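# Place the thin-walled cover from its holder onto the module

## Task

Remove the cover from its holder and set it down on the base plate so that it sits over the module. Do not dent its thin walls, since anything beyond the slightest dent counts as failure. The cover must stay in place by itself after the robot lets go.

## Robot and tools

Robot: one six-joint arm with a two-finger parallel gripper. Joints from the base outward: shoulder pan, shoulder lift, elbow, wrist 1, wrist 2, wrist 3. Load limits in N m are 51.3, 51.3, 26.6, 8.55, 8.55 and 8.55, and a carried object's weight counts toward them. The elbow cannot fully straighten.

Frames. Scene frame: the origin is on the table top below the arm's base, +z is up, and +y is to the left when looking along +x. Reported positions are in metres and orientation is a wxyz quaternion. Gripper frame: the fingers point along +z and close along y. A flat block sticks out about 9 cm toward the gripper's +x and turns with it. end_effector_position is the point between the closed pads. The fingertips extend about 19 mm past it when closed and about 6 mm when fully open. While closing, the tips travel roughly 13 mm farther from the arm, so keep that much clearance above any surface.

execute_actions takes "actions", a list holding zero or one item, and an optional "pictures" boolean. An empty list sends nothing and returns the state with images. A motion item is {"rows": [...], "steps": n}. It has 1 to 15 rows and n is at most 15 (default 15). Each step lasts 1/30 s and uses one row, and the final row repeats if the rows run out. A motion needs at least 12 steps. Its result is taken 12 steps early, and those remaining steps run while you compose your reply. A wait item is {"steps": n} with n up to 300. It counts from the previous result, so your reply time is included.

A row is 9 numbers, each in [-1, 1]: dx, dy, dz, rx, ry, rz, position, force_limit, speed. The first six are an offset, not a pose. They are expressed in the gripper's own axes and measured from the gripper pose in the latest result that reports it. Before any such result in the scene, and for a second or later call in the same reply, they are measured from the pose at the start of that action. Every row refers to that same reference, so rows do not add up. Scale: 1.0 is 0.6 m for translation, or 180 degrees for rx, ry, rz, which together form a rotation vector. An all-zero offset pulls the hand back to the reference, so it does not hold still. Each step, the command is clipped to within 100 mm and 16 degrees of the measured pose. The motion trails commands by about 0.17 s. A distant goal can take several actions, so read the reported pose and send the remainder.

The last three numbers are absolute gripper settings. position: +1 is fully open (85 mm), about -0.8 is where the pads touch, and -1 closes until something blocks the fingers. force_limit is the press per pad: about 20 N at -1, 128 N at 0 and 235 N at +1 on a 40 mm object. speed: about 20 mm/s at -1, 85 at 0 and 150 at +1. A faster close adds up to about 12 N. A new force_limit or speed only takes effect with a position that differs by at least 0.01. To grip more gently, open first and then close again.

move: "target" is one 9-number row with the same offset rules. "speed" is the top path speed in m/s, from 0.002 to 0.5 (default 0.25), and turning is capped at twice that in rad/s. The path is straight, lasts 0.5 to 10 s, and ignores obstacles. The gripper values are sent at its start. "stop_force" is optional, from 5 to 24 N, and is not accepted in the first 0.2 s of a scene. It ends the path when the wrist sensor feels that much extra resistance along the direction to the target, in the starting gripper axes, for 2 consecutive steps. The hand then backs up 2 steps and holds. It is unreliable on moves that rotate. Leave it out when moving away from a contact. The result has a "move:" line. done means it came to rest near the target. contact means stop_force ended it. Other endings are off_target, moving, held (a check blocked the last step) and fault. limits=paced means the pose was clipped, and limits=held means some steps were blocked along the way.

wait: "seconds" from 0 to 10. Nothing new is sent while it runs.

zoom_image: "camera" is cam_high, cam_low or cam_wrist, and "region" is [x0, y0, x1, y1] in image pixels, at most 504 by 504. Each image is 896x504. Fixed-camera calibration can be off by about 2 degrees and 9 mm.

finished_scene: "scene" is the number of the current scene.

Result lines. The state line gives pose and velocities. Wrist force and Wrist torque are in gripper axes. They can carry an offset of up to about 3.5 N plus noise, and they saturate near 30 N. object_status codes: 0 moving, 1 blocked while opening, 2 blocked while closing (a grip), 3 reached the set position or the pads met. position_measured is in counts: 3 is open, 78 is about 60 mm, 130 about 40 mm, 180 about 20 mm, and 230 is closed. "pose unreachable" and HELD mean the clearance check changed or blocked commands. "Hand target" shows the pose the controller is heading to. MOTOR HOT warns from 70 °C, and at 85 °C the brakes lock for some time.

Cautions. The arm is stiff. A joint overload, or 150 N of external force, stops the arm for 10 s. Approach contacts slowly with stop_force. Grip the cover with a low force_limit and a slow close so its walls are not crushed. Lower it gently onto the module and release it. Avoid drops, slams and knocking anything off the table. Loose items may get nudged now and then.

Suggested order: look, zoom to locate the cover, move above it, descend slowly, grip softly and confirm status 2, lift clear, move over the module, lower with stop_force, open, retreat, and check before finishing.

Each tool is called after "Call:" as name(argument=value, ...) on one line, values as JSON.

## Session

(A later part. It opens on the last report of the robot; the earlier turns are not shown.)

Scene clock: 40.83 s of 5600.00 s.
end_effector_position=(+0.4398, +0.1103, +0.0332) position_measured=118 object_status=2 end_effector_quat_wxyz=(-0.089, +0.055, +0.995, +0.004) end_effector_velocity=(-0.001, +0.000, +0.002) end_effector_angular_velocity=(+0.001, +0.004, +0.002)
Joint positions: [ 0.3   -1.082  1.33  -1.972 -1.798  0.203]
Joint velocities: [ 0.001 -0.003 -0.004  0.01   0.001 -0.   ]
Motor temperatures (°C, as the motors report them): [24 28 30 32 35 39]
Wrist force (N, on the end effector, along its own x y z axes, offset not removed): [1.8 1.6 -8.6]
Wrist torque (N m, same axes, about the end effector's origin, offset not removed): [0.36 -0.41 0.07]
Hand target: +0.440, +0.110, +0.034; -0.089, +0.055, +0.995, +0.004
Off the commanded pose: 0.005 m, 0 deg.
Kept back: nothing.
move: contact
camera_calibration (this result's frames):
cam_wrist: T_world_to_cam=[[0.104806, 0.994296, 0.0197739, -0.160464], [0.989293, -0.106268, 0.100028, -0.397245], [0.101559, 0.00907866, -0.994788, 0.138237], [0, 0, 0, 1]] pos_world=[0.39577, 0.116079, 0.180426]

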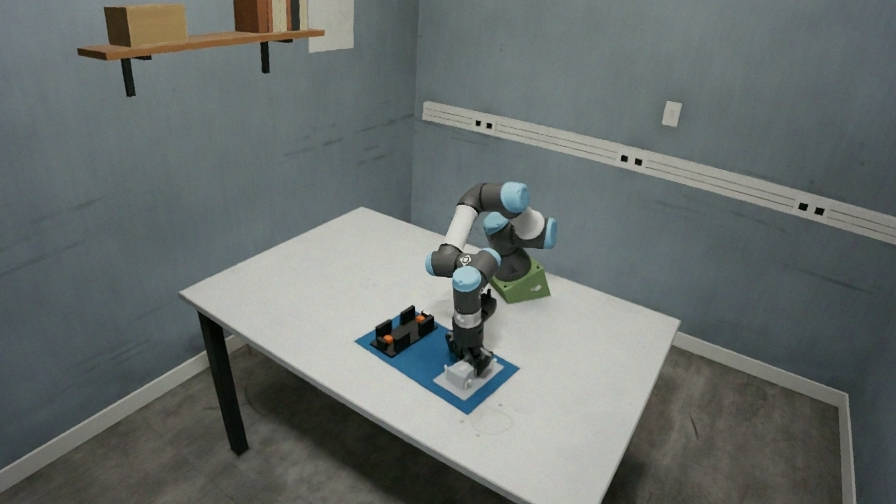

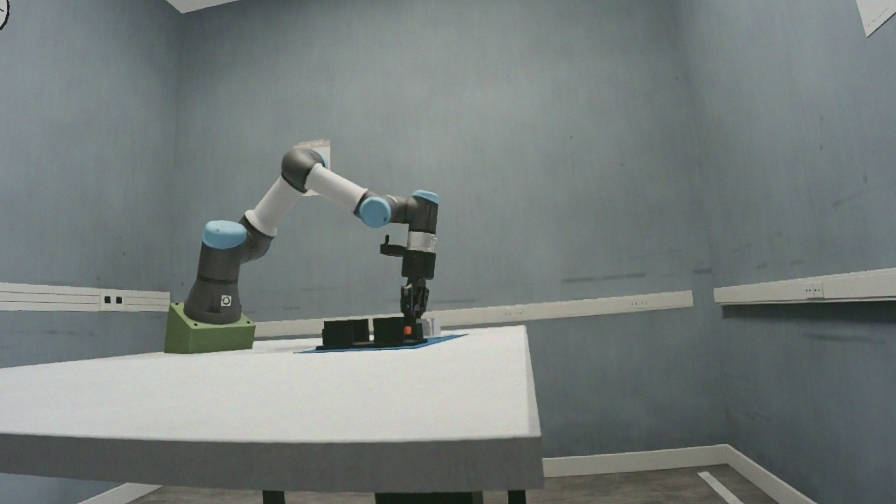

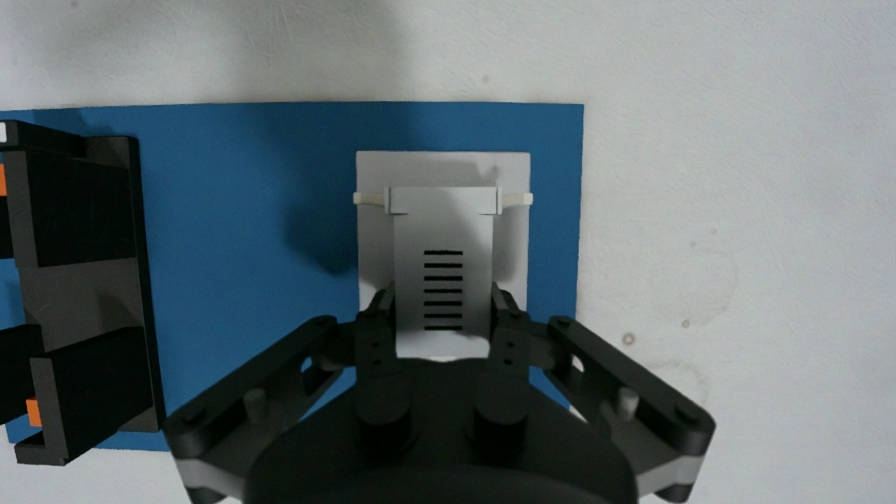

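Call:
move(target=[0,0,0,0,0,0,0.6,-1,-0.3])

Call:
move(target=[0,0,-0.1,0,0,0,0.6,-1,-0.3])

Scene clock: 42.07 s of 5600.00 s.
end_effector_position=(+0.4398, +0.1103, +0.0332) position_measured=53 object_status=0 end_effector_quat_wxyz=(-0.089, +0.055, +0.995, +0.004) end_effector_velocity=(+0.000, +0.000, -0.000) end_effector_angular_velocity=(+0.001, +0.000, -0.001)
Joint positions: [ 0.3   -1.082  1.33  -1.972 -1.798  0.203]
Joint velocities: [-0.     0.001 -0.001  0.     0.001  0.001]
Motor temperatures (°C, as the motors report them): [24 28 30 32 35 39]
Wrist force (N, on the end effector, along its own x y z axes, offset not removed): [1.7 -0.6 -0.2]
Wrist torque (N m, same axes, about the end effector's origin, offset not removed): [0.00 -0.29 0.03]
Hand target: +0.440, +0.110, +0.033; -0.089, +0.055, +0.995, +0.004
Off the commanded pose: 0.000 m, 0 deg.
Kept back: nothing.
move: done
camera_calibration (this result's frames):
cam_wrist: T_world_to_cam=[[0.104804, 0.994296, 0.019786, -0.160469], [0.98929, -0.106267, 0.100067, -0.397253], [0.101599, 0.00908668, -0.994784, 0.138239], [0, 0, 0, 1]] pos_world=[0.395771, 0.116083, 0.180445]

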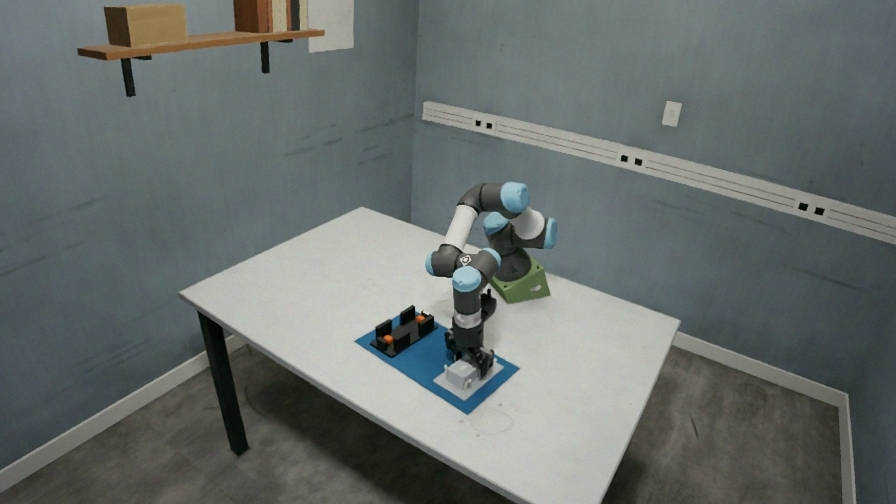

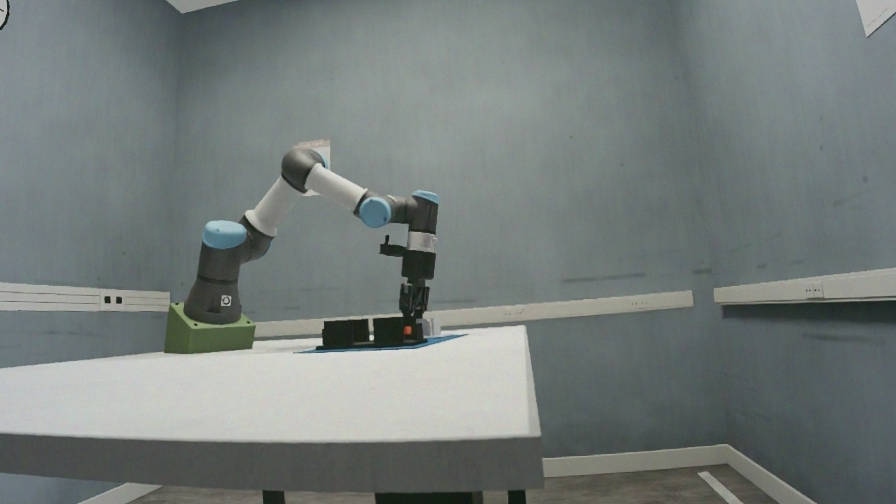

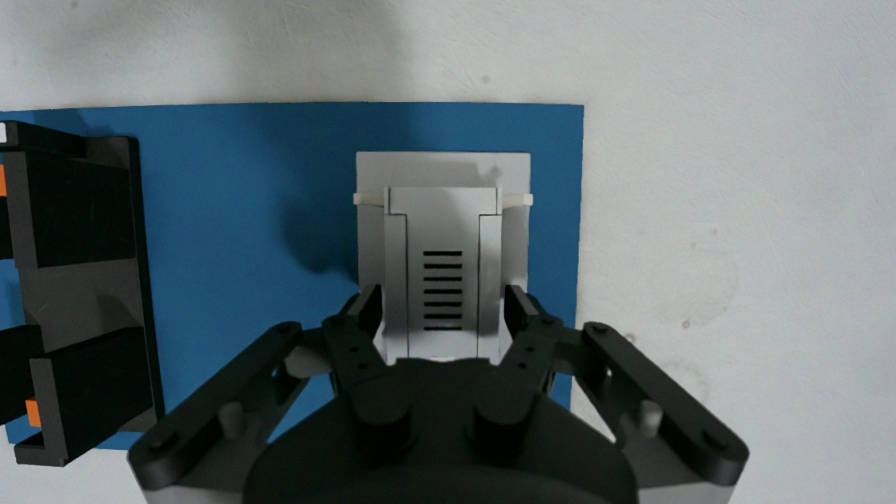

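Scene clock: 43.00 s of 5600.00 s.
end_effector_position=(+0.4503, +0.1091, +0.0921) position_measured=53 object_status=3 end_effector_quat_wxyz=(-0.088, +0.055, +0.995, +0.004) end_effector_velocity=(+0.000, +0.000, +0.001) end_effector_angular_velocity=(-0.001, +0.006, +0.001)
Joint positions: [ 0.333 -1.133  1.131 -1.715 -1.803  0.237]
Joint velocities: [ 0.001  0.007 -0.018  0.017 -0.001  0.002]
Motor temperatures (°C, as the motors report them): [24 28 30 32 35 39]
Wrist force (N, on the end effector, along its own x y z axes, offset not removed): [-1.0 1.1 2.6]
Wrist torque (N m, same axes, about the end effector's origin, offset not removed): [0.21 0.16 0.03]
Hand target: +0.450, +0.109, +0.092; -0.089, +0.055, +0.995, +0.004
Off the commanded pose: 0.000 m, 0 deg.
Kept back: nothing.
move: done
camera_calibration (this result's frames):
cam_wrist: T_world_to_cam=[[0.104835, 0.994289, 0.0199875, -0.161579], [0.98923, -0.106324, 0.100597, -0.413665], [0.102147, 0.00922612, -0.994727, 0.195516], [0, 0, 0, 1]] pos_world=[0.406177, 0.11487, 0.239328]

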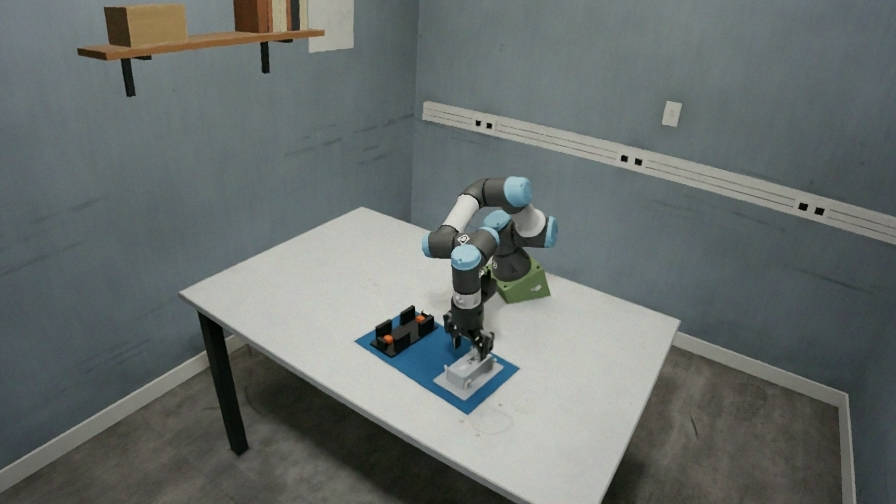

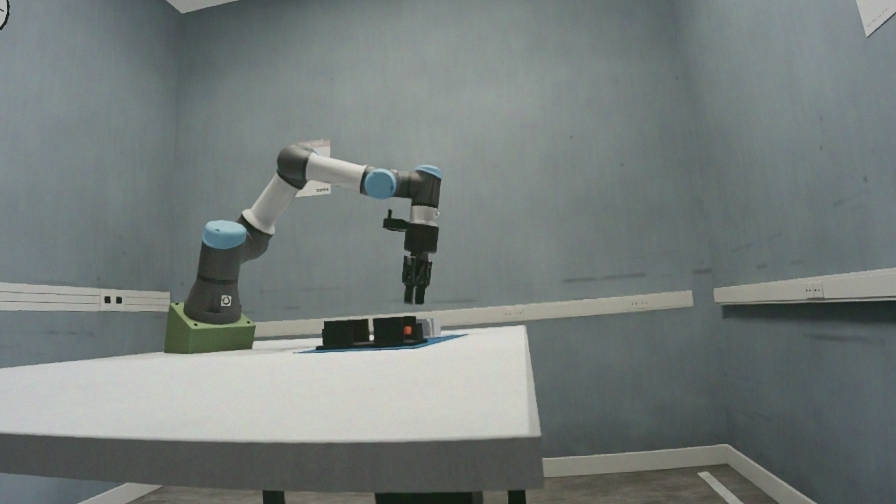

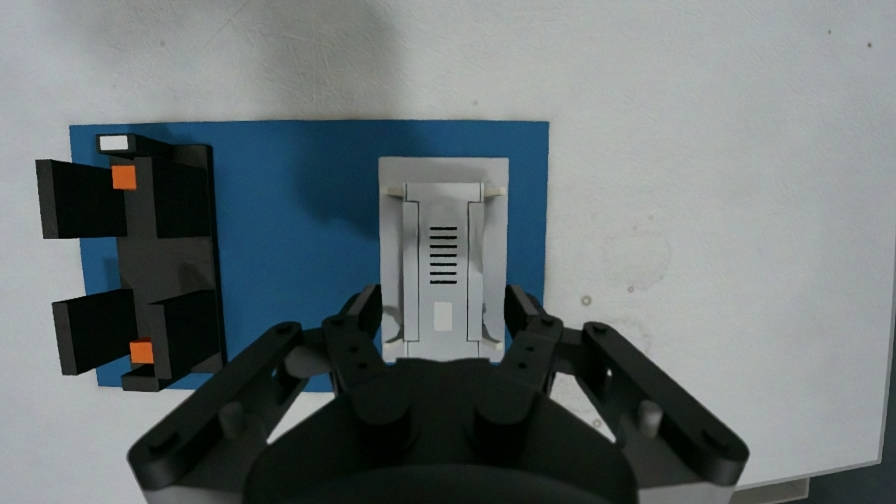

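Call:
finished_scene(scene=1)

The scene is finished: the task was done.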